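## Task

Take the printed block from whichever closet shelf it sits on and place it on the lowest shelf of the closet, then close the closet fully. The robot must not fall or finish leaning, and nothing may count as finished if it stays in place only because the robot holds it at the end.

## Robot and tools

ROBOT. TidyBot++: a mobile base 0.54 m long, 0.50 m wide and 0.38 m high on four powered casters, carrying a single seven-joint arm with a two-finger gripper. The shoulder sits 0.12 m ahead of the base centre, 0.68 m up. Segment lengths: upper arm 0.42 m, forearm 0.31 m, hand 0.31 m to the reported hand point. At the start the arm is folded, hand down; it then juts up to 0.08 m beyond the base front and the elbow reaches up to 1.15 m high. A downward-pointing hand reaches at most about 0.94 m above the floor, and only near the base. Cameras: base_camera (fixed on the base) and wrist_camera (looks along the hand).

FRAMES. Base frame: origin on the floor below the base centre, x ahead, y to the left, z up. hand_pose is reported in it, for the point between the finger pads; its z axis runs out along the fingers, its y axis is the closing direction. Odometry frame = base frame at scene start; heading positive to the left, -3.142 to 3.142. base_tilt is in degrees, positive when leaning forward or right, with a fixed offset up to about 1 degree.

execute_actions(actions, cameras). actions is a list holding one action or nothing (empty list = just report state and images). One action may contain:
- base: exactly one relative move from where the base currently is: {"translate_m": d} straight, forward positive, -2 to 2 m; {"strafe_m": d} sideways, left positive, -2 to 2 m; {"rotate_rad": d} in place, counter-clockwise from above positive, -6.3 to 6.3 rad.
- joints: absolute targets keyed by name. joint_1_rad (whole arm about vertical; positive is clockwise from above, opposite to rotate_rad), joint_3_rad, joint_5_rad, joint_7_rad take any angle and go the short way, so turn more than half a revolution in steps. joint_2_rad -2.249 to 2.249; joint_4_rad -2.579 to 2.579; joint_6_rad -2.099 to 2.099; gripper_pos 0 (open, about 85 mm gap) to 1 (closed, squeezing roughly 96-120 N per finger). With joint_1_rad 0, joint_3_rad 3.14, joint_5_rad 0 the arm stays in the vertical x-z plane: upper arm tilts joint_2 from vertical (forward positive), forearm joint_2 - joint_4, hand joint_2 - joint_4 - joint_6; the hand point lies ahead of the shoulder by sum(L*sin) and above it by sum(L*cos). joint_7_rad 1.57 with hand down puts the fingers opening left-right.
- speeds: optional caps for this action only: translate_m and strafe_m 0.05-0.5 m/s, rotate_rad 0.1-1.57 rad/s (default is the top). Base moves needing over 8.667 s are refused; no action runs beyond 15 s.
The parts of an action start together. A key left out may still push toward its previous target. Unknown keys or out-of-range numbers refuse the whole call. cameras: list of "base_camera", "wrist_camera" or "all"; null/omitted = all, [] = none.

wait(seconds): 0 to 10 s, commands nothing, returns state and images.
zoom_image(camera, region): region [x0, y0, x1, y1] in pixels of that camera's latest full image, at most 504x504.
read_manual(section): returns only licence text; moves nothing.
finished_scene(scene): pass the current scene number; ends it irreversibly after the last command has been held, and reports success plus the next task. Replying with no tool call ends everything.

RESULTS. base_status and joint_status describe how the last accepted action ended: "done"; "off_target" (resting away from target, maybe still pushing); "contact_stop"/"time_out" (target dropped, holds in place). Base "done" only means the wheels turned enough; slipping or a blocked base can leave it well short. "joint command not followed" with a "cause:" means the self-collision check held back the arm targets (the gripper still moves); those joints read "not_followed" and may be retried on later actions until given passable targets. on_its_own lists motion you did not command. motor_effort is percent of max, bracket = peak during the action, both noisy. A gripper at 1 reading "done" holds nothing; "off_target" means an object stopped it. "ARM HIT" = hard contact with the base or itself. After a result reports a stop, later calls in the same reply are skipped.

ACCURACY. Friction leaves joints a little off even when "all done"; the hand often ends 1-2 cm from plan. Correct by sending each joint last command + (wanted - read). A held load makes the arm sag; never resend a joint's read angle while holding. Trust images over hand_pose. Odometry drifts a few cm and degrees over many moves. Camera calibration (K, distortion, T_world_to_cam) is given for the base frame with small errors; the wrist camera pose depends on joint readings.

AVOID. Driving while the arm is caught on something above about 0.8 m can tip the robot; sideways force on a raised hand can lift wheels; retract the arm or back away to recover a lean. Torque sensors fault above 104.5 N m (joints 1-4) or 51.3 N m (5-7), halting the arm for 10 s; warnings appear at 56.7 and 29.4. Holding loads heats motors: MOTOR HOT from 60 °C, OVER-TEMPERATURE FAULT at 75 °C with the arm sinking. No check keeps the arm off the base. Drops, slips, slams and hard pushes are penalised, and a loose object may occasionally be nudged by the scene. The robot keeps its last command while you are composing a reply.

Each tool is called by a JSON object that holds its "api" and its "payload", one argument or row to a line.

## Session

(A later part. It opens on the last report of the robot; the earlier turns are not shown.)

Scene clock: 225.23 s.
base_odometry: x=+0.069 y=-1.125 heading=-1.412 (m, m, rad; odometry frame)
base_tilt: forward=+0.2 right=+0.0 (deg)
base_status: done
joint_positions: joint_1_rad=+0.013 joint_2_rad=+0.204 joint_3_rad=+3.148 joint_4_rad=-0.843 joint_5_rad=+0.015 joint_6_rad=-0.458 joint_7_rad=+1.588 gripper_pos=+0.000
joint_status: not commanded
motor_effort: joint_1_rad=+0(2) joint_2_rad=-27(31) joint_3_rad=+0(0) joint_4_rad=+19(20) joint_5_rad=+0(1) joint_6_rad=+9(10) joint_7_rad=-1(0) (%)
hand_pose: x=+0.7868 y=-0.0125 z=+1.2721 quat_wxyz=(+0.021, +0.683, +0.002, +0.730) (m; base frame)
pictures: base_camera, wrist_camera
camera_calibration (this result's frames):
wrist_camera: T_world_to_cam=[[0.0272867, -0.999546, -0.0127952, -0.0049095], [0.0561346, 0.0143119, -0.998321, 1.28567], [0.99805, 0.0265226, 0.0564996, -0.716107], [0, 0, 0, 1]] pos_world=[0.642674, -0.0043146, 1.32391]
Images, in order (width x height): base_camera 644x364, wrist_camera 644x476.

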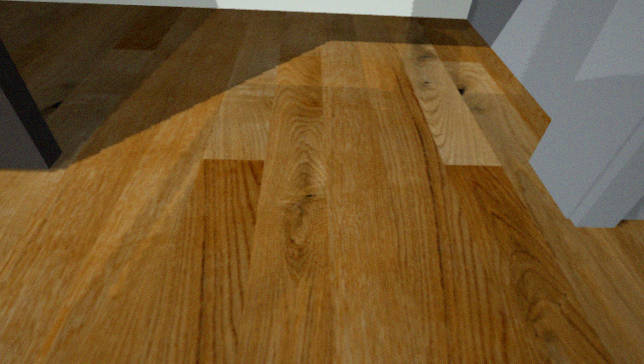

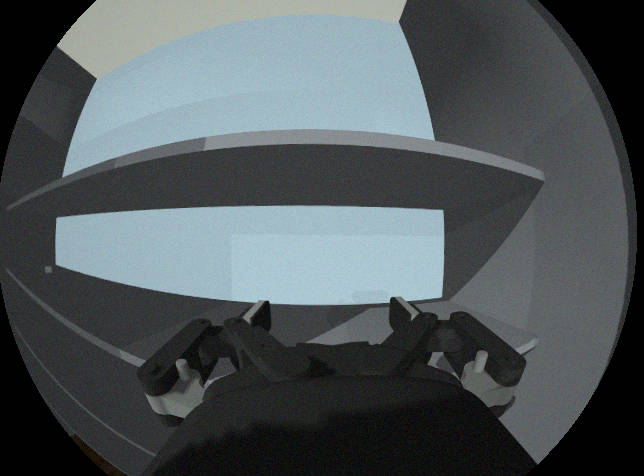

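{"api": "execute_actions", "payload": {
  "actions": [
    {"base":{"translate_m":-0.2},"joints":{"joint_1_rad":-0.2,"joint_2_rad":-0.2,"joint_4_rad":-2.175,"joint_6_rad":0.36,"joint_7_rad":0.0,"gripper_pos":0.92}}
  ],
  "cameras": []
}}

{"api": "execute_actions", "payload": {
  "actions": [
    {"base":{"strafe_m":1.33}}
  ]
}}

Scene clock: 254.17 s.
base_odometry: x=+0.037 y=-0.928 heading=-1.412 (m, m, rad; odometry frame)
base_tilt: forward=+0.2 right=+0.0 (deg)
base_status: done
joint_positions: joint_1_rad=-0.183 joint_2_rad=-0.180 joint_3_rad=+3.148 joint_4_rad=-2.156 joint_5_rad=+0.015 joint_6_rad=+0.314 joint_7_rad=+0.038 gripper_pos=+0.920
joint_status: all done
motor_effort: joint_1_rad=+0(2) joint_2_rad=-13(32) joint_3_rad=+1(1) joint_4_rad=+20(22) joint_5_rad=+0(1) joint_6_rad=+9(10) joint_7_rad=+0(1) (%)
hand_pose: x=+0.6339 y=+0.0944 z=+0.9434 quat_wxyz=(-0.507, +0.579, -0.458, +0.444) (m; base frame)
pictures: none
No camera images: the call's "cameras" was empty. Leave "cameras" out to get every camera's image.

Scene clock: 258.20 s.
base_odometry: x=+1.351 y=-0.717 heading=-1.412 (m, m, rad; odometry frame)
base_tilt: forward=+0.2 right=+0.0 (deg)
base_status: done
joint_positions: joint_1_rad=-0.189 joint_2_rad=-0.181 joint_3_rad=+3.146 joint_4_rad=-2.157 joint_5_rad=+0.015 joint_6_rad=+0.315 joint_7_rad=+0.038 gripper_pos=+0.920
joint_status: not commanded
motor_effort: joint_1_rad=+0(1) joint_2_rad=-14(14) joint_3_rad=+1(1) joint_4_rad=+20(20) joint_5_rad=-1(0) joint_6_rad=+10(10) joint_7_rad=-1(0) (%)
hand_pose: x=+0.6331 y=+0.0982 z=+0.9440 quat_wxyz=(-0.509, +0.580, -0.456, +0.443) (m; base frame)
pictures: base_camera, wrist_camera
camera_calibration (this result's frames):
wrist_camera: T_world_to_cam=[[-0.0370874, -0.00957313, -0.999266, 0.980418], [-0.1987, 0.980058, -0.00201441, 0.0911146], [0.979358, 0.19848, -0.03825, -0.462715], [0, 0, 0, 1]] pos_world=[0.507629, 0.0119276, 0.962184]
Images, in order (width x height): base_camera 644x364, wrist_camera 644x476.

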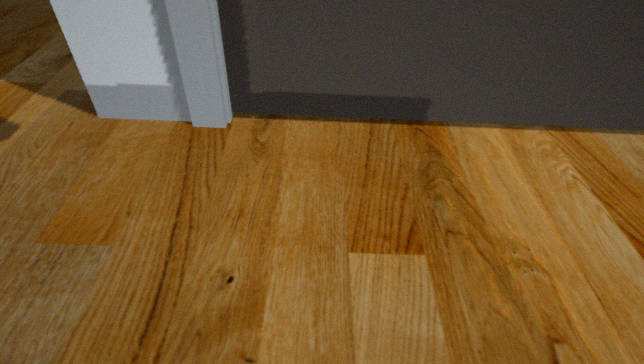

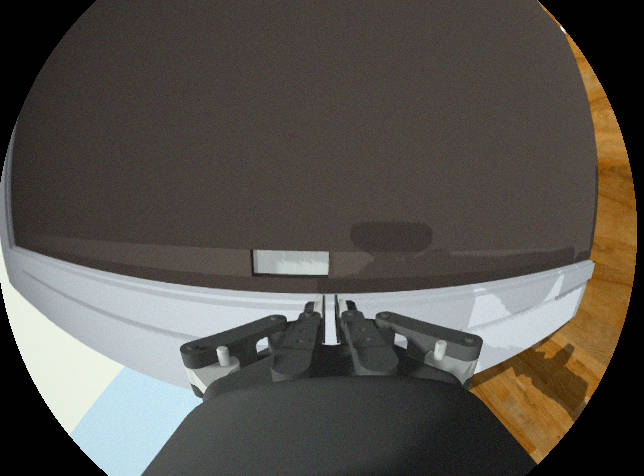

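{"api": "execute_actions", "payload": {
  "actions": [
    {"base":{"translate_m":0.07},"joints":{"joint_6_rad":0.41},"speeds":{"translate_m":0.1}}
  ],
  "cameras": ["wrist_camera"]
}}

{"api": "zoom_image", "payload": {
  "camera": "wrist_camera",
  "region": [240, 230, 420, 370]
}}

Scene clock: 266.67 s.
base_odometry: x=+1.362 y=-0.786 heading=-1.412 (m, m, rad; odometry frame)
base_tilt: forward=+0.2 right=+0.0 (deg)
base_status: done
joint_positions: joint_1_rad=-0.189 joint_2_rad=-0.187 joint_3_rad=+3.146 joint_4_rad=-2.159 joint_5_rad=+0.015 joint_6_rad=+0.370 joint_7_rad=+0.038 gripper_pos=+0.920
joint_status: all done
motor_effort: joint_1_rad=+1(1) joint_2_rad=-13(17) joint_3_rad=+1(1) joint_4_rad=+20(21) joint_5_rad=+0(1) joint_6_rad=+9(11) joint_7_rad=-1(0) (%)
hand_pose: x=+0.6319 y=+0.0982 z=+0.9630 quat_wxyz=(-0.525, +0.565, -0.443, +0.457) (m; base frame)
pictures: wrist_camera
camera_calibration (this result's frames):
wrist_camera: T_world_to_cam=[[0.0209169, 0.001566, -0.99978, 0.962118], [-0.19926, 0.979943, -0.00263391, 0.0918784], [0.979723, 0.199272, 0.0208095, -0.518068], [0, 0, 0, 1]] pos_world=[0.505746, 0.0116939, 0.972929]
Images, in order (width x height): wrist_camera 644x476.

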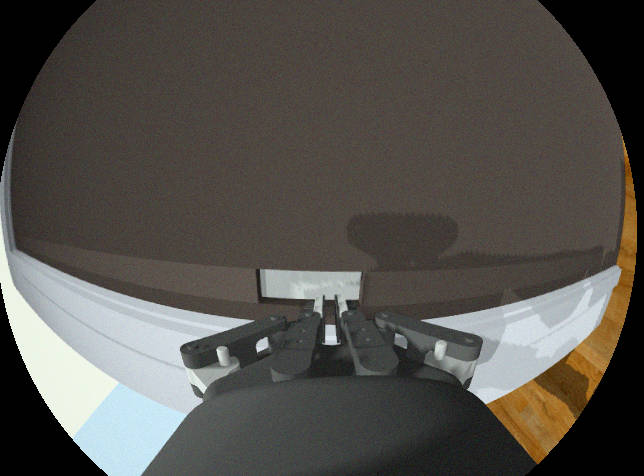

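Region (240, 230, 420, 370) of wrist_camera's 644x476 image, scaled by 2.800.

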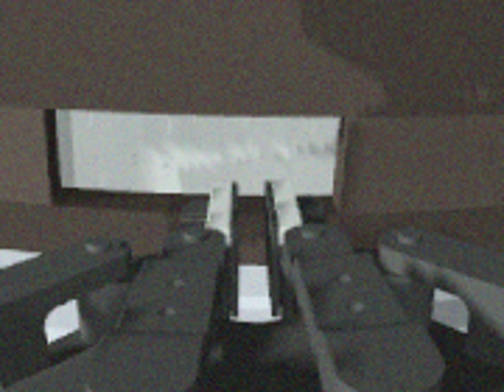

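{"api": "execute_actions", "payload": {
  "actions": [
    {"base":{"strafe_m":-0.007},"joints":{"joint_6_rad":0.445},"speeds":{"strafe_m":0.05}}
  ],
  "cameras": []
}}

{"api": "execute_actions", "payload": {
  "actions": [
    {"base":{"translate_m":0.025},"speeds":{"translate_m":0.05}}
  ],
  "cameras": ["wrist_camera"]
}}

{"api": "zoom_image", "payload": {
  "camera": "wrist_camera",
  "region": [240, 230, 420, 370]
}}

Scene clock: 276.73 s.
base_odometry: x=+1.355 y=-0.787 heading=-1.411 (m, m, rad; odometry frame)
base_tilt: forward=+0.2 right=+0.0 (deg)
base_status: done
joint_positions: joint_1_rad=-0.189 joint_2_rad=-0.188 joint_3_rad=+3.146 joint_4_rad=-2.159 joint_5_rad=+0.015 joint_6_rad=+0.403 joint_7_rad=+0.038 gripper_pos=+0.920
joint_status: all done
motor_effort: joint_1_rad=+1(2) joint_2_rad=-13(15) joint_3_rad=+1(2) joint_4_rad=+20(20) joint_5_rad=-1(0) joint_6_rad=+10(10) joint_7_rad=+0(1) (%)
hand_pose: x=+0.6319 y=+0.0987 z=+0.9734 quat_wxyz=(-0.534, +0.556, -0.436, +0.464) (m; base frame)
pictures: none
No camera images: the call's "cameras" was empty. Leave "cameras" out to get every camera's image.

Scene clock: 277.70 s.
base_odometry: x=+1.359 y=-0.812 heading=-1.412 (m, m, rad; odometry frame)
base_tilt: forward=+0.3 right=-0.1 (deg)
base_status: done
joint_positions: joint_1_rad=-0.189 joint_2_rad=-0.189 joint_3_rad=+3.146 joint_4_rad=-2.159 joint_5_rad=+0.015 joint_6_rad=+0.404 joint_7_rad=+0.038 gripper_pos=+0.920
joint_status: not commanded
motor_effort: joint_1_rad=+0(1) joint_2_rad=-13(17) joint_3_rad=+1(3) joint_4_rad=+20(21) joint_5_rad=+0(1) joint_6_rad=+10(10) joint_7_rad=-1(1) (%)
hand_pose: x=+0.6314 y=+0.0986 z=+0.9743 quat_wxyz=(-0.535, +0.555, -0.435, +0.465) (m; base frame)
pictures: wrist_camera
camera_calibration (this result's frames):
wrist_camera: T_world_to_cam=[[0.0554822, 0.00820414, -0.998426, 0.949694], [-0.200187, 0.979753, -0.00307362, 0.0924657], [0.978186, 0.200042, 0.0560012, -0.55125], [0, 0, 0, 1]] pos_world=[0.505044, 0.0118884, 0.979354]
Images, in order (width x height): wrist_camera 644x476.

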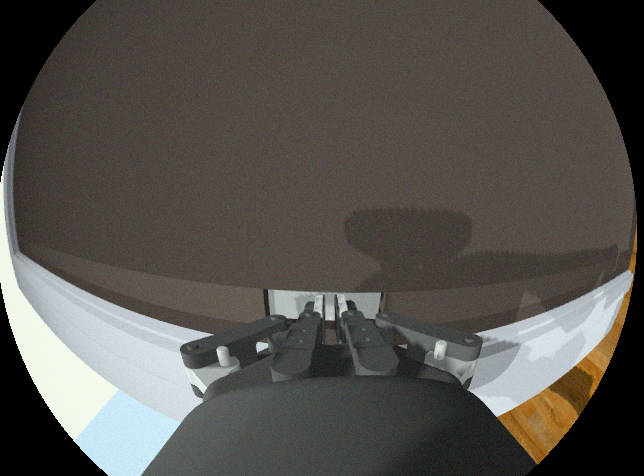

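Region (240, 230, 420, 370) of wrist_camera's 644x476 image, scaled by 2.800.

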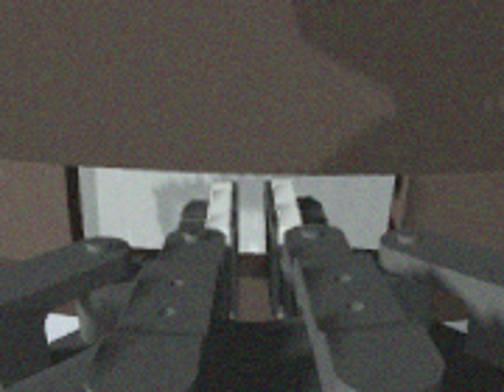

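{"api": "execute_actions", "payload": {
  "actions": [
    {"base":{"translate_m":0.013},"speeds":{"translate_m":0.05}}
  ],
  "cameras": ["wrist_camera"]
}}

{"api": "zoom_image", "payload": {
  "camera": "wrist_camera",
  "region": [240, 230, 420, 370]
}}

Scene clock: 281.10 s.
base_odometry: x=+1.361 y=-0.825 heading=-1.412 (m, m, rad; odometry frame)
base_tilt: forward=+0.2 right=+0.0 (deg)
base_status: done
joint_positions: joint_1_rad=-0.190 joint_2_rad=-0.203 joint_3_rad=+3.146 joint_4_rad=-2.170 joint_5_rad=+0.015 joint_6_rad=+0.404 joint_7_rad=+0.038 gripper_pos=+0.920
joint_status: not commanded
motor_effort: joint_1_rad=+0(2) joint_2_rad=-12(14) joint_3_rad=+1(2) joint_4_rad=+20(25) joint_5_rad=+0(1) joint_6_rad=+10(11) joint_7_rad=-1(0) (%)
hand_pose: x=+0.6260 y=+0.0984 z=+0.9750 quat_wxyz=(-0.536, +0.555, -0.434, +0.465) (m; base frame)
pictures: wrist_camera
camera_calibration (this result's frames):
wrist_camera: T_world_to_cam=[[0.0586872, 0.00883517, -0.998237, 0.948363], [-0.201576, 0.979468, -0.0031818, 0.0926267], [0.977713, 0.201408, 0.0592632, -0.548983], [0, 0, 0, 1]] pos_world=[0.499762, 0.0114657, 0.979521]
Images, in order (width x height): wrist_camera 644x476.

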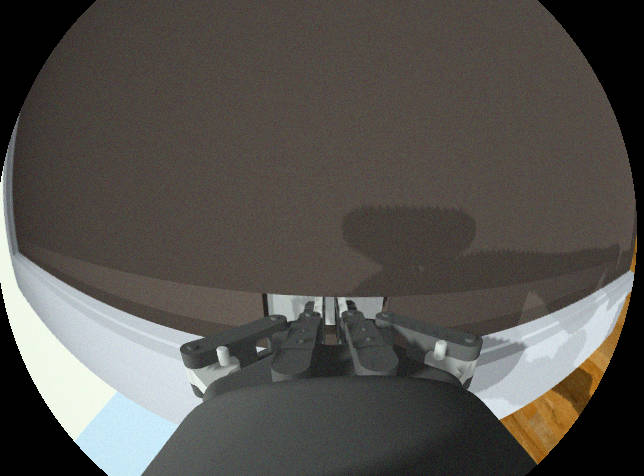

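Region (240, 230, 420, 370) of wrist_camera's 644x476 image, scaled by 2.800.

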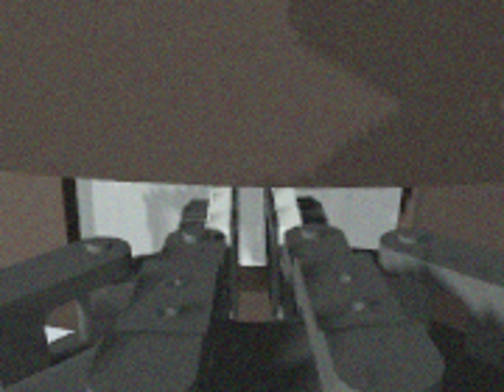

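{"api": "execute_actions", "payload": {
  "actions": [
    {"base":{"strafe_m":-0.33},"speeds":{"strafe_m":0.1}}
  ]
}}

Scene clock: 287.60 s.
base_odometry: x=+1.035 y=-0.878 heading=-1.412 (m, m, rad; odometry frame)
base_tilt: forward=+0.2 right=+0.0 (deg)
base_status: done
joint_positions: joint_1_rad=-0.235 joint_2_rad=-0.215 joint_3_rad=+3.102 joint_4_rad=-2.173 joint_5_rad=+0.015 joint_6_rad=+0.404 joint_7_rad=+0.038 gripper_pos=+0.920
joint_status: not commanded
motor_effort: joint_1_rad=+6(11) joint_2_rad=-6(14) joint_3_rad=+8(14) joint_4_rad=+23(24) joint_5_rad=-2(4) joint_6_rad=+10(11) joint_7_rad=+0(0) (%)
hand_pose: x=+0.6106 y=+0.1437 z=+0.9793 quat_wxyz=(-0.556, +0.572, -0.405, +0.446) (m; base frame)
pictures: base_camera, wrist_camera
camera_calibration (this result's frames):
wrist_camera: T_world_to_cam=[[0.0689274, 0.00748867, -0.997594, 0.946463], [-0.286249, 0.958073, -0.012586, 0.109076], [0.955673, 0.286428, 0.0681811, -0.550786], [0, 0, 0, 1]] pos_world=[0.492357, 0.0461699, 0.983111]
Images, in order (width x height): base_camera 644x364, wrist_camera 644x476.

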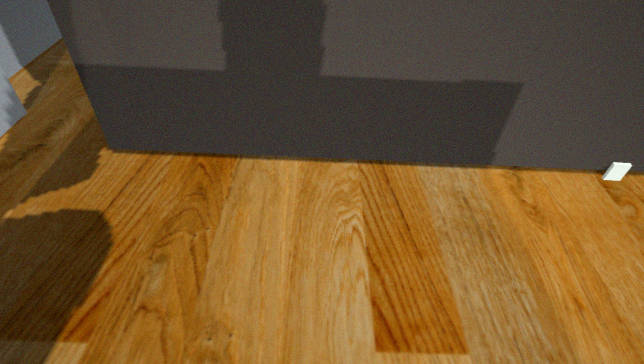

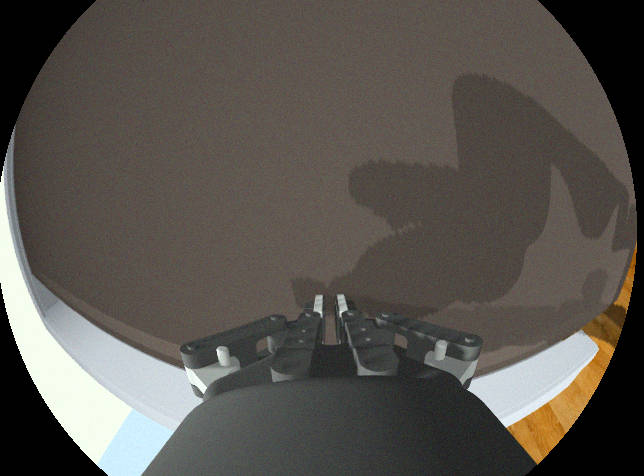

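{"api": "execute_actions", "payload": {
  "actions": [
    {"base":{"translate_m":-0.1},"joints":{"joint_1_rad":-0.02,"joint_3_rad":3.14,"joint_7_rad":1.57}}
  ],
  "cameras": []
}}

{"api": "execute_actions", "payload": {
  "actions": [
    {"base":{"strafe_m":0.37}}
  ]
}}

Scene clock: 299.10 s.
base_odometry: x=+1.019 y=-0.779 heading=-1.411 (m, m, rad; odometry frame)
base_tilt: forward=+0.2 right=+0.0 (deg)
base_status: done
joint_positions: joint_1_rad=-0.033 joint_2_rad=-0.201 joint_3_rad=+3.136 joint_4_rad=-2.172 joint_5_rad=+0.015 joint_6_rad=+0.405 joint_7_rad=+1.552 gripper_pos=+0.920
joint_status: all done
motor_effort: joint_1_rad=+0(5) joint_2_rad=-13(16) joint_3_rad=+1(7) joint_4_rad=+20(22) joint_5_rad=-1(2) joint_6_rad=+10(10) joint_7_rad=+0(0) (%)
hand_pose: x=+0.6351 y=+0.0233 z=+0.9730 quat_wxyz=(-0.017, +0.705, +0.014, +0.708) (m; base frame)
pictures: none
No camera images: the call's "cameras" was empty. Leave "cameras" out to get every camera's image.

Scene clock: 301.20 s.
base_odometry: x=+1.384 y=-0.720 heading=-1.411 (m, m, rad; odometry frame)
base_tilt: forward=+0.2 right=+0.0 (deg)
base_status: done
joint_positions: joint_1_rad=-0.031 joint_2_rad=-0.201 joint_3_rad=+3.136 joint_4_rad=-2.172 joint_5_rad=+0.015 joint_6_rad=+0.405 joint_7_rad=+1.552 gripper_pos=+0.920
joint_status: not commanded
motor_effort: joint_1_rad=+0(2) joint_2_rad=-13(14) joint_3_rad=+1(3) joint_4_rad=+20(20) joint_5_rad=-1(1) joint_6_rad=+10(10) joint_7_rad=+0(1) (%)
hand_pose: x=+0.6351 y=+0.0226 z=+0.9730 quat_wxyz=(-0.017, +0.705, +0.014, +0.709) (m; base frame)
pictures: base_camera, wrist_camera
camera_calibration (this result's frames):
wrist_camera: T_world_to_cam=[[0.0944635, -0.994161, -0.052152, 0.025958], [-0.00893118, 0.0515379, -0.998631, 1.03581], [0.995488, 0.0948, -0.00401059, -0.489825], [0, 0, 0, 1]] pos_world=[0.494414, 0.0188584, 1.03378]
Images, in order (width x height): base_camera 644x364, wrist_camera 644x476.

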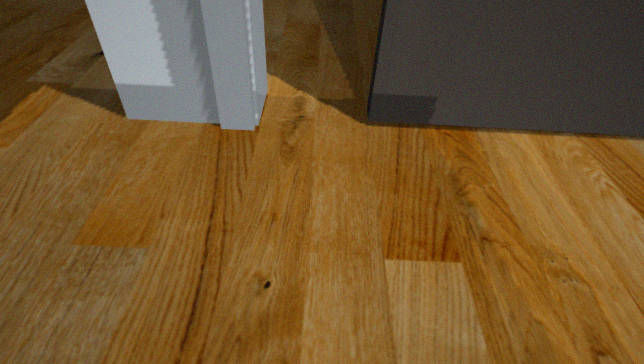

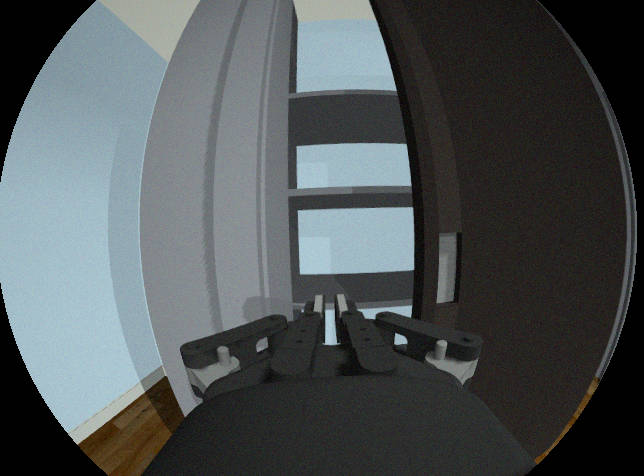

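{"api": "zoom_image", "payload": {
  "camera": "wrist_camera",
  "region": [280, 100, 500, 320]
}}

{"api": "zoom_image", "payload": {
  "camera": "base_camera",
  "region": [240, 0, 460, 150]
}}

Region (280, 100, 500, 320) of wrist_camera's 644x476 image, scaled by 2.291.

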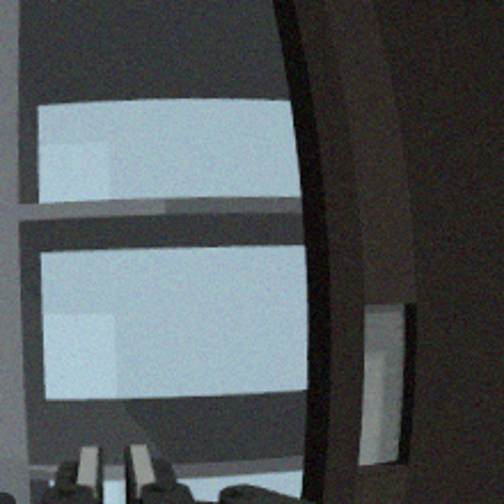

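Region (240, 0, 460, 150) of base_camera's 644x364 image, scaled by 2.291; it fills the top 344 rows of this view, and the rest is white.

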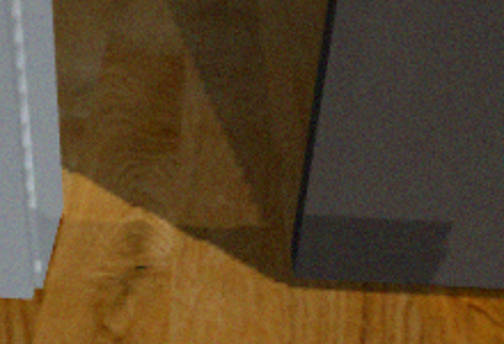

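{"api": "execute_actions", "payload": {
  "actions": [
    {"joints":{"joint_1_rad":0.045,"joint_5_rad":0.0,"joint_7_rad":3.12}}
  ],
  "cameras": []
}}

{"api": "execute_actions", "payload": {
  "actions": [
    {"base":{"translate_m":0.18},"speeds":{"translate_m":0.15}}
  ]
}}

Scene clock: 313.00 s.
base_odometry: x=+1.384 y=-0.720 heading=-1.411 (m, m, rad; odometry frame)
base_tilt: forward=+0.3 right=+0.0 (deg)
base_status: not commanded
joint_positions: joint_1_rad=+0.029 joint_2_rad=-0.201 joint_3_rad=+3.136 joint_4_rad=-2.172 joint_5_rad=+0.015 joint_6_rad=+0.405 joint_7_rad=+3.102 gripper_pos=+0.920
joint_status: all done
motor_effort: joint_1_rad=+0(0) joint_2_rad=-13(13) joint_3_rad=+1(1) joint_4_rad=+20(20) joint_5_rad=-1(1) joint_6_rad=+10(10) joint_7_rad=-1(0) (%)
hand_pose: x=+0.6355 y=-0.0084 z=+0.9730 quat_wxyz=(+0.499, +0.509, +0.488, +0.503) (m; base frame)
pictures: none
No camera images: the call's "cameras" was empty. Leave "cameras" out to get every camera's image.

Scene clock: 314.87 s.
base_odometry: x=+1.413 y=-0.898 heading=-1.411 (m, m, rad; odometry frame)
base_tilt: forward=+0.2 right=+0.0 (deg)
base_status: done
joint_positions: joint_1_rad=+0.029 joint_2_rad=-0.201 joint_3_rad=+3.136 joint_4_rad=-2.172 joint_5_rad=+0.015 joint_6_rad=+0.405 joint_7_rad=+3.102 gripper_pos=+0.920
joint_status: not commanded
motor_effort: joint_1_rad=+0(1) joint_2_rad=-12(16) joint_3_rad=+1(1) joint_4_rad=+20(21) joint_5_rad=+0(1) joint_6_rad=+9(10) joint_7_rad=-1(0) (%)
hand_pose: x=+0.6356 y=-0.0086 z=+0.9729 quat_wxyz=(+0.499, +0.509, +0.488, +0.503) (m; base frame)
pictures: base_camera, wrist_camera
camera_calibration (this result's frames):
wrist_camera: T_world_to_cam=[[0.0457699, -0.0738216, 0.996221, -0.986235], [-0.0284265, -0.996958, -0.0725702, 0.13976], [0.998547, -0.0249975, -0.0477291, -0.447783], [0, 0, 0, 1]] pos_world=[0.496245, 0.0553359, 0.971278]
Images, in order (width x height): base_camera 644x364, wrist_camera 644x476.

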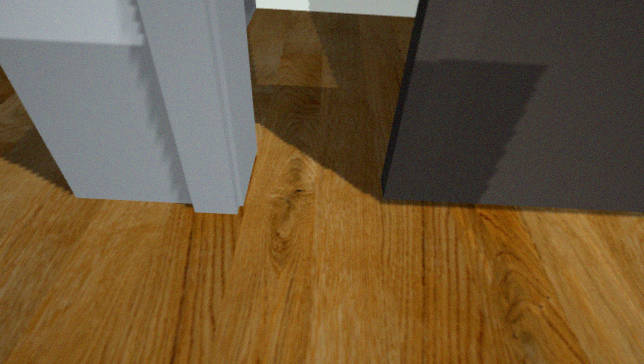

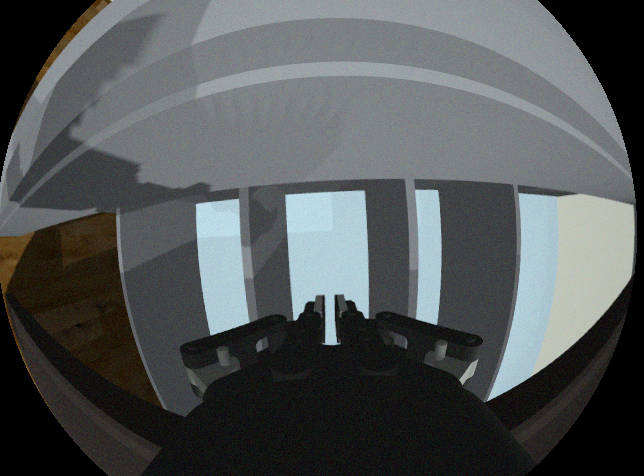

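{"api": "execute_actions", "payload": {
  "actions": [
    {"base":{"strafe_m":-0.3},"speeds":{"strafe_m":0.1}}
  ]
}}

Scene clock: 322.30 s.
base_odometry: x=+1.117 y=-0.946 heading=-1.411 (m, m, rad; odometry frame)
base_tilt: forward=+0.3 right=+0.0 (deg)
base_status: done
joint_positions: joint_1_rad=+0.025 joint_2_rad=-0.201 joint_3_rad=+3.121 joint_4_rad=-2.172 joint_5_rad=+0.015 joint_6_rad=+0.405 joint_7_rad=+3.102 gripper_pos=+0.920
joint_status: not commanded
motor_effort: joint_1_rad=+2(13) joint_2_rad=-13(13) joint_3_rad=+2(16) joint_4_rad=+20(22) joint_5_rad=-1(6) joint_6_rad=+10(10) joint_7_rad=-1(2) (%)
hand_pose: x=+0.6355 y=+0.0021 z=+0.9729 quat_wxyz=(+0.495, +0.504, +0.494, +0.507) (m; base frame)
pictures: base_camera, wrist_camera
camera_calibration (this result's frames):
wrist_camera: T_world_to_cam=[[0.0468871, -0.0698973, 0.996452, -0.986422], [-0.00951384, -0.997535, -0.0695256, 0.135407], [0.998855, -0.00622022, -0.0474365, -0.447946], [0, 0, 0, 1]] pos_world=[0.494971, 0.063339, 0.971087]
Images, in order (width x height): base_camera 644x364, wrist_camera 644x476.

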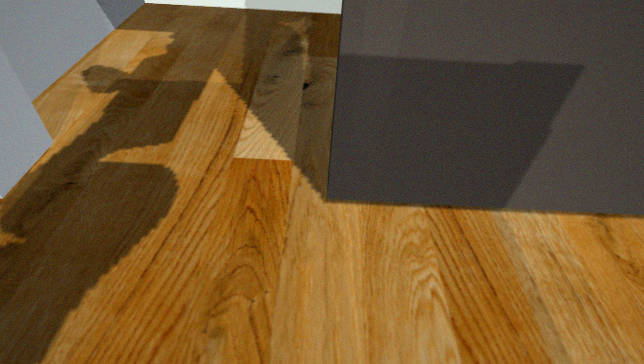

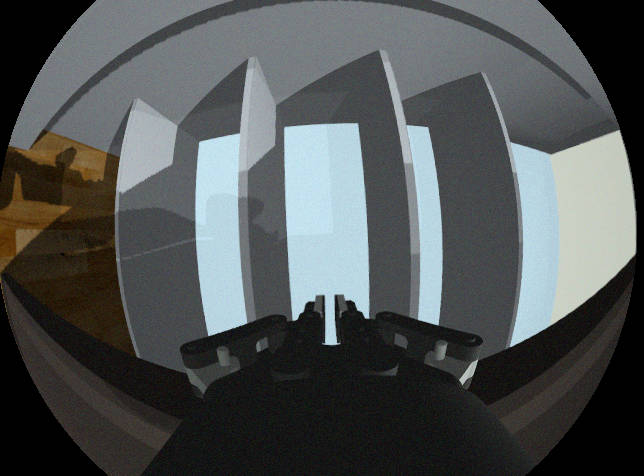

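{"api": "execute_actions", "payload": {
  "actions": [
    {"base":{"strafe_m":-0.42},"speeds":{"strafe_m":0.12}}
  ]
}}

Scene clock: 329.20 s.
base_odometry: x=+0.702 y=-1.013 heading=-1.410 (m, m, rad; odometry frame)
base_tilt: forward=+0.2 right=+0.0 (deg)
base_status: done
joint_positions: joint_1_rad=+0.025 joint_2_rad=-0.201 joint_3_rad=+3.121 joint_4_rad=-2.172 joint_5_rad=+0.015 joint_6_rad=+0.406 joint_7_rad=+3.102 gripper_pos=+0.920
joint_status: not commanded
motor_effort: joint_1_rad=+3(15) joint_2_rad=-13(13) joint_3_rad=+4(18) joint_4_rad=+20(21) joint_5_rad=-1(6) joint_6_rad=+10(10) joint_7_rad=-1(1) (%)
hand_pose: x=+0.6355 y=+0.0015 z=+0.9732 quat_wxyz=(+0.496, +0.504, +0.493, +0.507) (m; base frame)
pictures: base_camera, wrist_camera
camera_calibration (this result's frames):
wrist_camera: T_world_to_cam=[[0.0461316, -0.0700018, 0.99648, -0.98622], [-0.0103985, -0.997521, -0.0695936, 0.135549], [0.998881, -0.00715143, -0.0467451, -0.44863], [0, 0, 0, 1]] pos_world=[0.495034, 0.0629671, 0.97121]
Images, in order (width x height): base_camera 644x364, wrist_camera 644x476.

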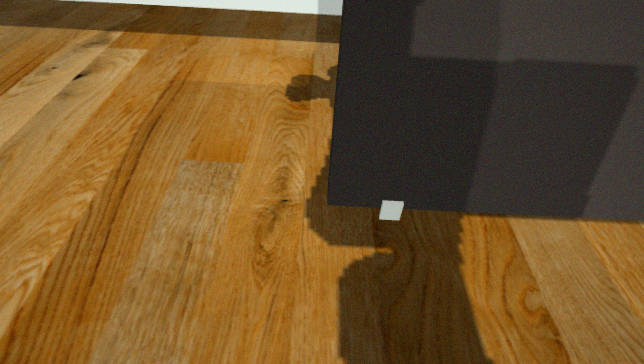

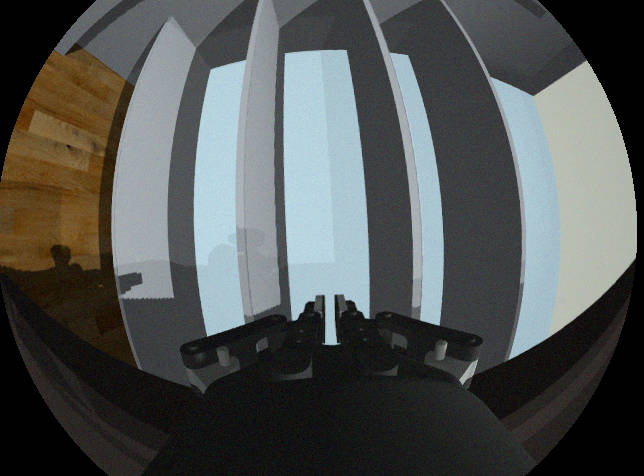

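{"api": "execute_actions", "payload": {
  "actions": [
    {"base":{"strafe_m":-0.04},"speeds":{"strafe_m":0.05}}
  ]
}}

Scene clock: 336.10 s.
base_odometry: x=+0.663 y=-1.019 heading=-1.410 (m, m, rad; odometry frame)
base_tilt: forward=+0.2 right=+0.0 (deg)
base_status: done
joint_positions: joint_1_rad=-0.011 joint_2_rad=-0.201 joint_3_rad=+3.074 joint_4_rad=-2.172 joint_5_rad=+0.015 joint_6_rad=+0.406 joint_7_rad=+3.102 gripper_pos=+0.920
joint_status: not commanded
motor_effort: joint_1_rad=+12(14) joint_2_rad=-12(13) joint_3_rad=+15(17) joint_4_rad=+18(21) joint_5_rad=-5(6) joint_6_rad=+9(10) joint_7_rad=-1(2) (%)
hand_pose: x=+0.6329 y=+0.0474 z=+0.9729 quat_wxyz=(+0.477, +0.481, +0.516, +0.525) (m; base frame)
pictures: base_camera, wrist_camera
camera_calibration (this result's frames):
wrist_camera: T_world_to_cam=[[0.0510828, -0.0564679, 0.997097, -0.987015], [0.0729101, -0.995525, -0.0601142, 0.11918], [0.996029, 0.0757692, -0.0467372, -0.447875], [0, 0, 0, 1]] pos_world=[0.487826, 0.0968467, 0.970381]
Images, in order (width x height): base_camera 644x364, wrist_camera 644x476.

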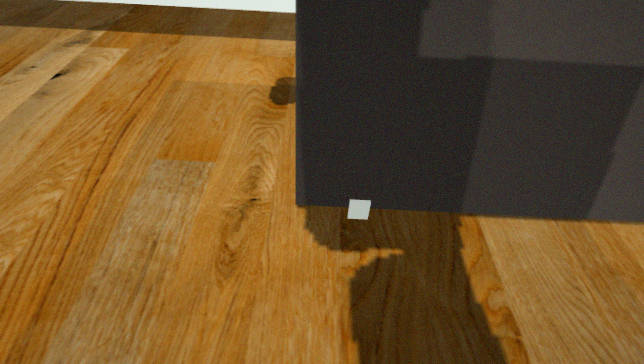

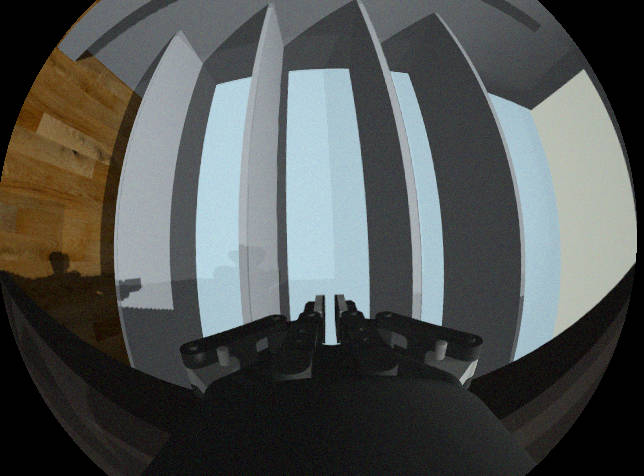

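{"api": "execute_actions", "payload": {
  "actions": [
    {"base":{"strafe_m":0.55},"joints":{"joint_3_rad":3.14,"joint_1_rad":0.02},"speeds":{"strafe_m":0.3}}
  ],
  "cameras": []
}}

{"api": "execute_actions", "payload": {
  "actions": [
    {"base":{"translate_m":-0.17},"joints":{"joint_1_rad":0.02,"joint_2_rad":0.2,"joint_4_rad":-0.834,"joint_5_rad":0.0,"joint_6_rad":-0.53,"joint_7_rad":1.59,"gripper_pos":0.0}}
  ]
}}

Scene clock: 351.23 s.
base_odometry: x=+1.206 y=-0.932 heading=-1.410 (m, m, rad; odometry frame)
base_tilt: forward=+0.2 right=+0.0 (deg)
base_status: done
joint_positions: joint_1_rad=+0.021 joint_2_rad=-0.201 joint_3_rad=+3.142 joint_4_rad=-2.172 joint_5_rad=+0.015 joint_6_rad=+0.407 joint_7_rad=+3.102 gripper_pos=+0.920
joint_status: all done
motor_effort: joint_1_rad=+0(12) joint_2_rad=-13(15) joint_3_rad=+1(14) joint_4_rad=+20(21) joint_5_rad=-1(4) joint_6_rad=+10(10) joint_7_rad=-1(1) (%)
hand_pose: x=+0.6357 y=-0.0078 z=+0.9736 quat_wxyz=(+0.499, +0.509, +0.488, +0.504) (m; base frame)
pictures: none
No camera images: the call's "cameras" was empty. Leave "cameras" out to get every camera's image.

Scene clock: 353.83 s.
base_odometry: x=+1.179 y=-0.764 heading=-1.410 (m, m, rad; odometry frame)
base_tilt: forward=+0.2 right=+0.0 (deg)
base_status: done
joint_positions: joint_1_rad=+0.021 joint_2_rad=+0.177 joint_3_rad=+3.142 joint_4_rad=-0.852 joint_5_rad=+0.015 joint_6_rad=-0.484 joint_7_rad=+1.628 gripper_pos=+0.000
joint_status: all done
motor_effort: joint_1_rad=+0(0) joint_2_rad=-26(25) joint_3_rad=+0(1) joint_4_rad=+19(21) joint_5_rad=+0(1) joint_6_rad=+10(10) joint_7_rad=-1(1) (%)
hand_pose: x=+0.7728 y=-0.0148 z=+1.2761 quat_wxyz=(+0.036, +0.686, +0.014, +0.726) (m; base frame)
pictures: base_camera, wrist_camera
camera_calibration (this result's frames):
wrist_camera: T_world_to_cam=[[0.0219031, -0.999456, 0.0246367, -0.0503965], [0.0456399, -0.0236174, -0.998679, 1.29842], [0.998718, 0.0229985, 0.0450978, -0.688363], [0, 0, 0, 1]] pos_world=[0.629325, -0.00387241, 1.32899]
Images, in order (width x height): base_camera 644x364, wrist_camera 644x476.

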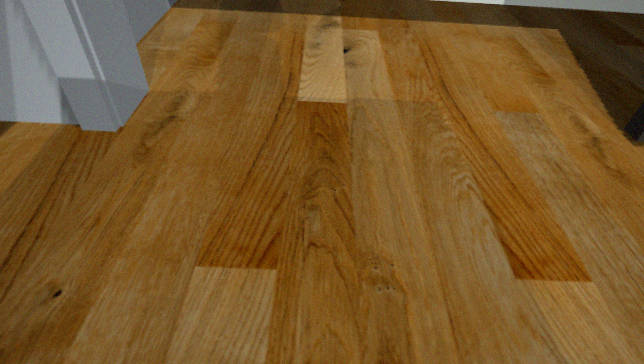

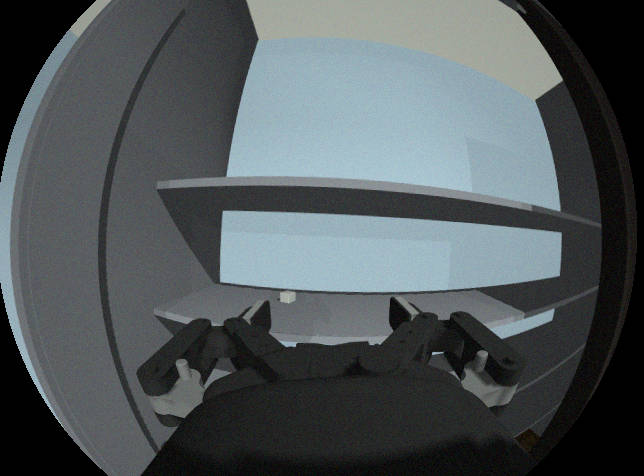

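{"api": "zoom_image", "payload": {
  "camera": "wrist_camera",
  "region": [240, 260, 360, 340]
}}

Region (240, 260, 360, 340) of wrist_camera's 644x476 image, scaled by 4.200.

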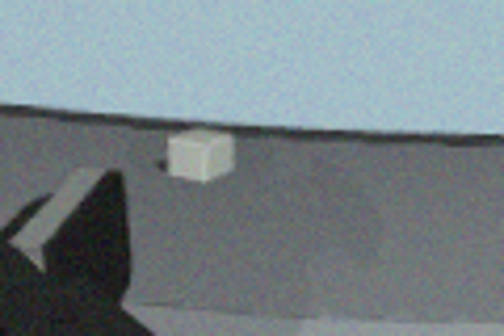

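{"api": "execute_actions", "payload": {
  "actions": [
    {"joints":{"joint_1_rad":-0.1,"joint_2_rad":0.21,"joint_4_rad":-0.345,"joint_6_rad":-1.58,"joint_7_rad":1.53}}
  ]
}}

Scene clock: 389.63 s.
base_odometry: x=+1.179 y=-0.764 heading=-1.410 (m, m, rad; odometry frame)
base_tilt: forward=+0.3 right=+0.0 (deg)
base_status: not commanded
joint_positions: joint_1_rad=-0.083 joint_2_rad=+0.190 joint_3_rad=+3.142 joint_4_rad=-0.363 joint_5_rad=+0.015 joint_6_rad=-1.540 joint_7_rad=+1.570 gripper_pos=+0.000
joint_status: all done
motor_effort: joint_1_rad=+0(0) joint_2_rad=-20(26) joint_3_rad=+0(0) joint_4_rad=+12(19) joint_5_rad=-1(0) joint_6_rad=+8(10) joint_7_rad=+0(1) (%)
hand_pose: x=+0.6320 y=+0.0395 z=+1.2072 quat_wxyz=(-0.014, +0.865, +0.032, +0.500) (m; base frame)
pictures: base_camera, wrist_camera
camera_calibration (this result's frames):
wrist_camera: T_world_to_cam=[[0.0909009, -0.994069, -0.0597061, 0.0666473], [-0.509424, 0.00510025, -0.8605, 1.42025], [0.855701, 0.108636, -0.505939, 0.206351], [0, 0, 0, 1]] pos_world=[0.540875, 0.0365913, 1.3305]
Images, in order (width x height): base_camera 644x364, wrist_camera 644x476.

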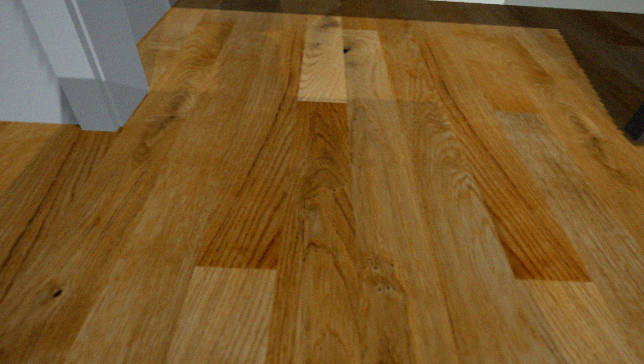

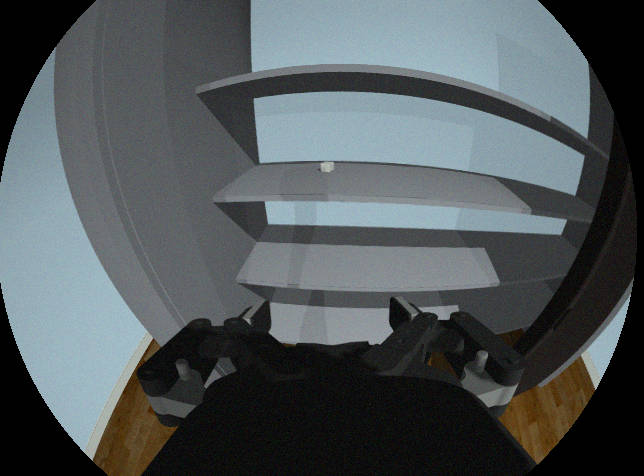

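{"api": "execute_actions", "payload": {
  "actions": [
    {"base":{"translate_m":0.38},"joints":{"joint_6_rad":-1.42},"speeds":{"translate_m":0.25}}
  ]
}}

Scene clock: 402.23 s.
base_odometry: x=+1.240 y=-1.139 heading=-1.410 (m, m, rad; odometry frame)
base_tilt: forward=+0.2 right=+0.0 (deg)
base_status: done
joint_positions: joint_1_rad=-0.084 joint_2_rad=+0.208 joint_3_rad=+3.142 joint_4_rad=-0.360 joint_5_rad=+0.015 joint_6_rad=-1.457 joint_7_rad=+1.570 gripper_pos=+0.000
joint_status: all done
motor_effort: joint_1_rad=+0(1) joint_2_rad=-22(24) joint_3_rad=+1(0) joint_4_rad=+13(14) joint_5_rad=-1(0) joint_6_rad=+9(10) joint_7_rad=+0(0) (%)
hand_pose: x=+0.6529 y=+0.0419 z=+1.2219 quat_wxyz=(-0.016, +0.848, +0.032, +0.529) (m; base frame)
pictures: base_camera, wrist_camera
camera_calibration (this result's frames):
wrist_camera: T_world_to_cam=[[0.0966323, -0.993631, -0.0579686, 0.062095], [-0.450172, 0.00831217, -0.892903, 1.44429], [0.887698, 0.112379, -0.446501, 0.101955], [0, 0, 0, 1]] pos_world=[0.553674, 0.0382367, 1.33873]
Images, in order (width x height): base_camera 644x364, wrist_camera 644x476.

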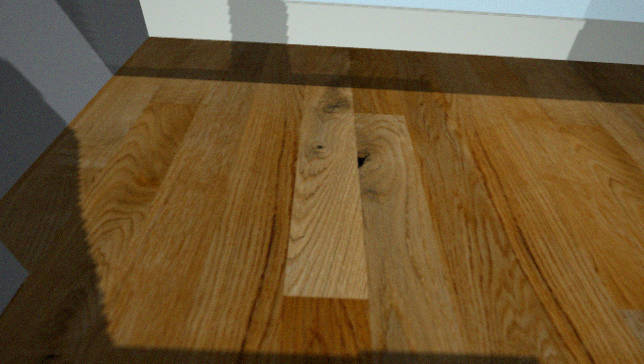

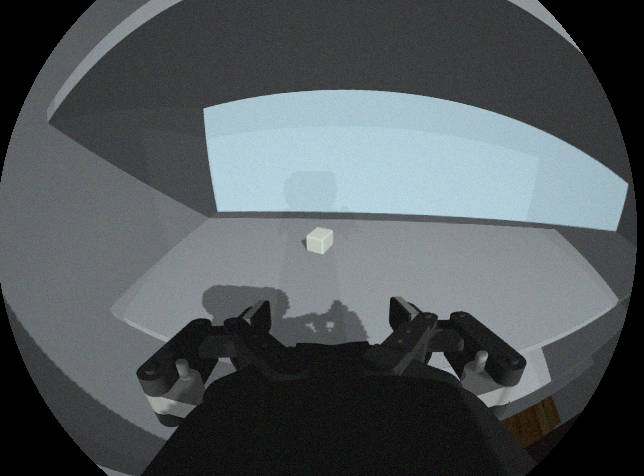

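{"api": "zoom_image", "payload": {
  "camera": "wrist_camera",
  "region": [270, 200, 380, 280]
}}

Region (270, 200, 380, 280) of wrist_camera's 644x476 image, scaled by 4.582; it fills the top 367 rows of this view, and the rest is white.

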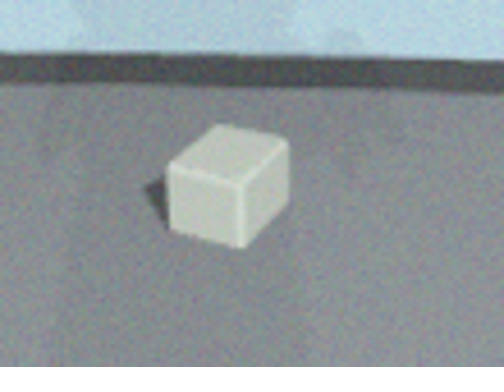

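{"api": "execute_actions", "payload": {
  "actions": [
    {"base":{"translate_m":0.19},"joints":{"joint_1_rad":-0.16},"speeds":{"translate_m":0.15}}
  ]
}}

Scene clock: 444.23 s.
base_odometry: x=+1.271 y=-1.326 heading=-1.409 (m, m, rad; odometry frame)
base_tilt: forward=+0.3 right=+0.0 (deg)
base_status: done
joint_positions: joint_1_rad=-0.151 joint_2_rad=+0.210 joint_3_rad=+3.142 joint_4_rad=-0.360 joint_5_rad=+0.015 joint_6_rad=-1.457 joint_7_rad=+1.570 gripper_pos=+0.000
joint_status: all done
motor_effort: joint_1_rad=+0(2) joint_2_rad=-21(25) joint_3_rad=+0(0) joint_4_rad=+13(14) joint_5_rad=-1(0) joint_6_rad=+9(9) joint_7_rad=-1(1) (%)
hand_pose: x=+0.6504 y=+0.0773 z=+1.2206 quat_wxyz=(-0.033, +0.847, +0.060, +0.528) (m; base frame)
pictures: base_camera, wrist_camera
camera_calibration (this result's frames):
wrist_camera: T_world_to_cam=[[0.161895, -0.985102, -0.0579965, 0.0543425], [-0.451736, -0.0217314, -0.891887, 1.44384], [0.877339, 0.170591, -0.448525, 0.104368], [0, 0, 0, 1]] pos_world=[0.551869, 0.0671052, 1.3377]
Images, in order (width x height): base_camera 644x364, wrist_camera 644x476.

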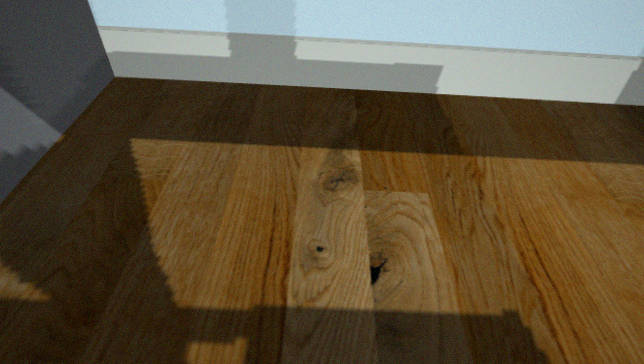

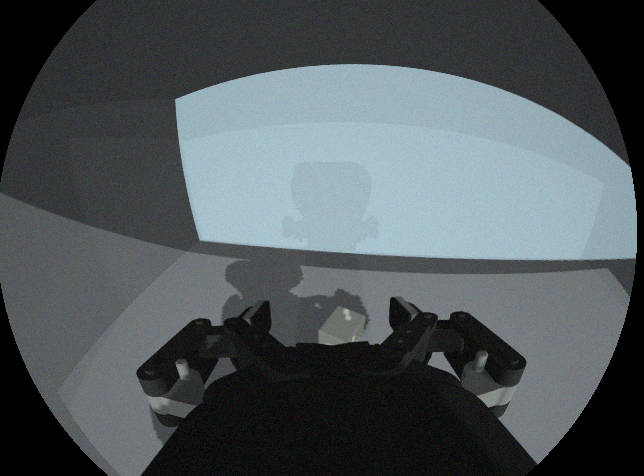

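{"api": "zoom_image", "payload": {
  "camera": "wrist_camera",
  "region": [240, 260, 430, 370]
}}

Region (240, 260, 430, 370) of wrist_camera's 644x476 image, scaled by 2.653; it fills the top 292 rows of this view, and the rest is white.

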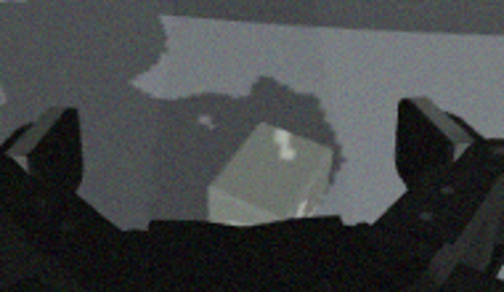

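{"api": "execute_actions", "payload": {
  "actions": [
    {"base":{"translate_m":0.062},"speeds":{"translate_m":0.08}}
  ],
  "cameras": []
}}

{"api": "execute_actions", "payload": {
  "actions": [
    {"joints":{"joint_6_rad":-1.66}}
  ],
  "cameras": ["wrist_camera"]
}}

Scene clock: 463.17 s.
base_odometry: x=+1.281 y=-1.388 heading=-1.409 (m, m, rad; odometry frame)
base_tilt: forward=+0.3 right=+0.0 (deg)
base_status: done
joint_positions: joint_1_rad=-0.151 joint_2_rad=+0.210 joint_3_rad=+3.142 joint_4_rad=-0.360 joint_5_rad=+0.015 joint_6_rad=-1.457 joint_7_rad=+1.570 gripper_pos=+0.000
joint_status: not commanded
motor_effort: joint_1_rad=+0(1) joint_2_rad=-21(25) joint_3_rad=+0(0) joint_4_rad=+13(14) joint_5_rad=-1(1) joint_6_rad=+9(9) joint_7_rad=-1(1) (%)
hand_pose: x=+0.6503 y=+0.0772 z=+1.2208 quat_wxyz=(-0.033, +0.847, +0.060, +0.528) (m; base frame)
pictures: none
No camera images: the call's "cameras" was empty. Leave "cameras" out to get every camera's image.

Scene clock: 463.87 s.
base_odometry: x=+1.281 y=-1.388 heading=-1.409 (m, m, rad; odometry frame)
base_tilt: forward=+0.3 right=+0.0 (deg)
base_status: not commanded
joint_positions: joint_1_rad=-0.151 joint_2_rad=+0.210 joint_3_rad=+3.142 joint_4_rad=-0.360 joint_5_rad=+0.015 joint_6_rad=-1.632 joint_7_rad=+1.570 gripper_pos=+0.000
joint_status: all done
motor_effort: joint_1_rad=+1(0) joint_2_rad=-21(22) joint_3_rad=+0(0) joint_4_rad=+13(13) joint_5_rad=+0(0) joint_6_rad=+8(9) joint_7_rad=-1(1) (%)
hand_pose: x=+0.6225 y=+0.0730 z=+1.1745 quat_wxyz=(-0.028, +0.889, +0.063, +0.452) (m; base frame)
pictures: wrist_camera
camera_calibration (this result's frames):
wrist_camera: T_world_to_cam=[[0.150192, -0.986753, -0.0613268, 0.0633092], [-0.597966, -0.0412669, -0.800459, 1.37504], [0.787324, 0.156894, -0.596242, 0.339384], [0, 0, 0, 1]] pos_world=[0.54551, 0.0659666, 1.3069]
Images, in order (width x height): wrist_camera 644x476.

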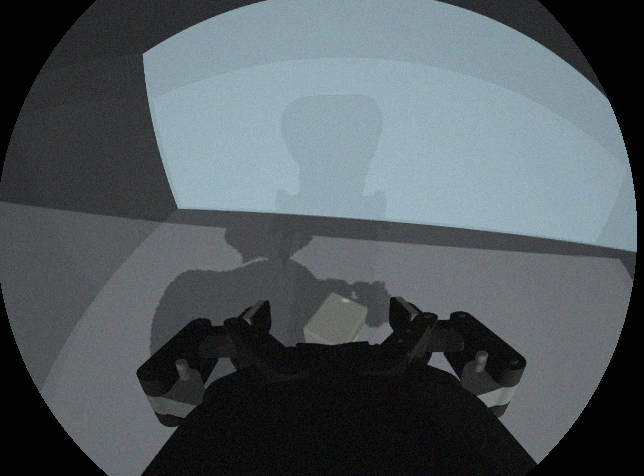

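{"api": "execute_actions", "payload": {
  "actions": [
    {"joints":{"joint_6_rad":-1.70}}
  ],
  "cameras": ["wrist_camera"]
}}

{"api": "zoom_image", "payload": {
  "camera": "wrist_camera",
  "region": [220, 250, 450, 370]
}}

Scene clock: 468.87 s.
base_odometry: x=+1.281 y=-1.388 heading=-1.409 (m, m, rad; odometry frame)
base_tilt: forward=+0.2 right=+0.0 (deg)
base_status: not commanded
joint_positions: joint_1_rad=-0.151 joint_2_rad=+0.210 joint_3_rad=+3.142 joint_4_rad=-0.360 joint_5_rad=+0.015 joint_6_rad=-1.658 joint_7_rad=+1.570 gripper_pos=+0.000
joint_status: all done
motor_effort: joint_1_rad=+1(0) joint_2_rad=-20(21) joint_3_rad=+0(0) joint_4_rad=+12(12) joint_5_rad=-1(1) joint_6_rad=+8(8) joint_7_rad=+0(0) (%)
hand_pose: x=+0.6177 y=+0.0723 z=+1.1679 quat_wxyz=(-0.027, +0.895, +0.063, +0.440) (m; base frame)
pictures: wrist_camera
camera_calibration (this result's frames):
wrist_camera: T_world_to_cam=[[0.148385, -0.987006, -0.0616478, 0.0644295], [-0.618564, -0.0439946, -0.784502, 1.36116], [0.771596, 0.154542, -0.617054, 0.373611], [0, 0, 0, 1]] pos_world=[0.544129, 0.0657377, 1.30235]
Images, in order (width x height): wrist_camera 644x476.

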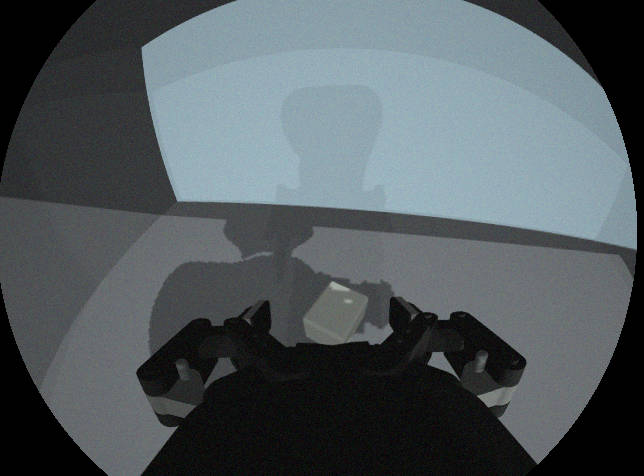

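Region (220, 250, 450, 370) of wrist_camera's 644x476 image, scaled by 2.191; it fills the top 263 rows of this view, and the rest is white.

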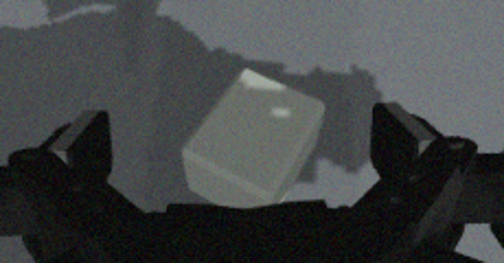

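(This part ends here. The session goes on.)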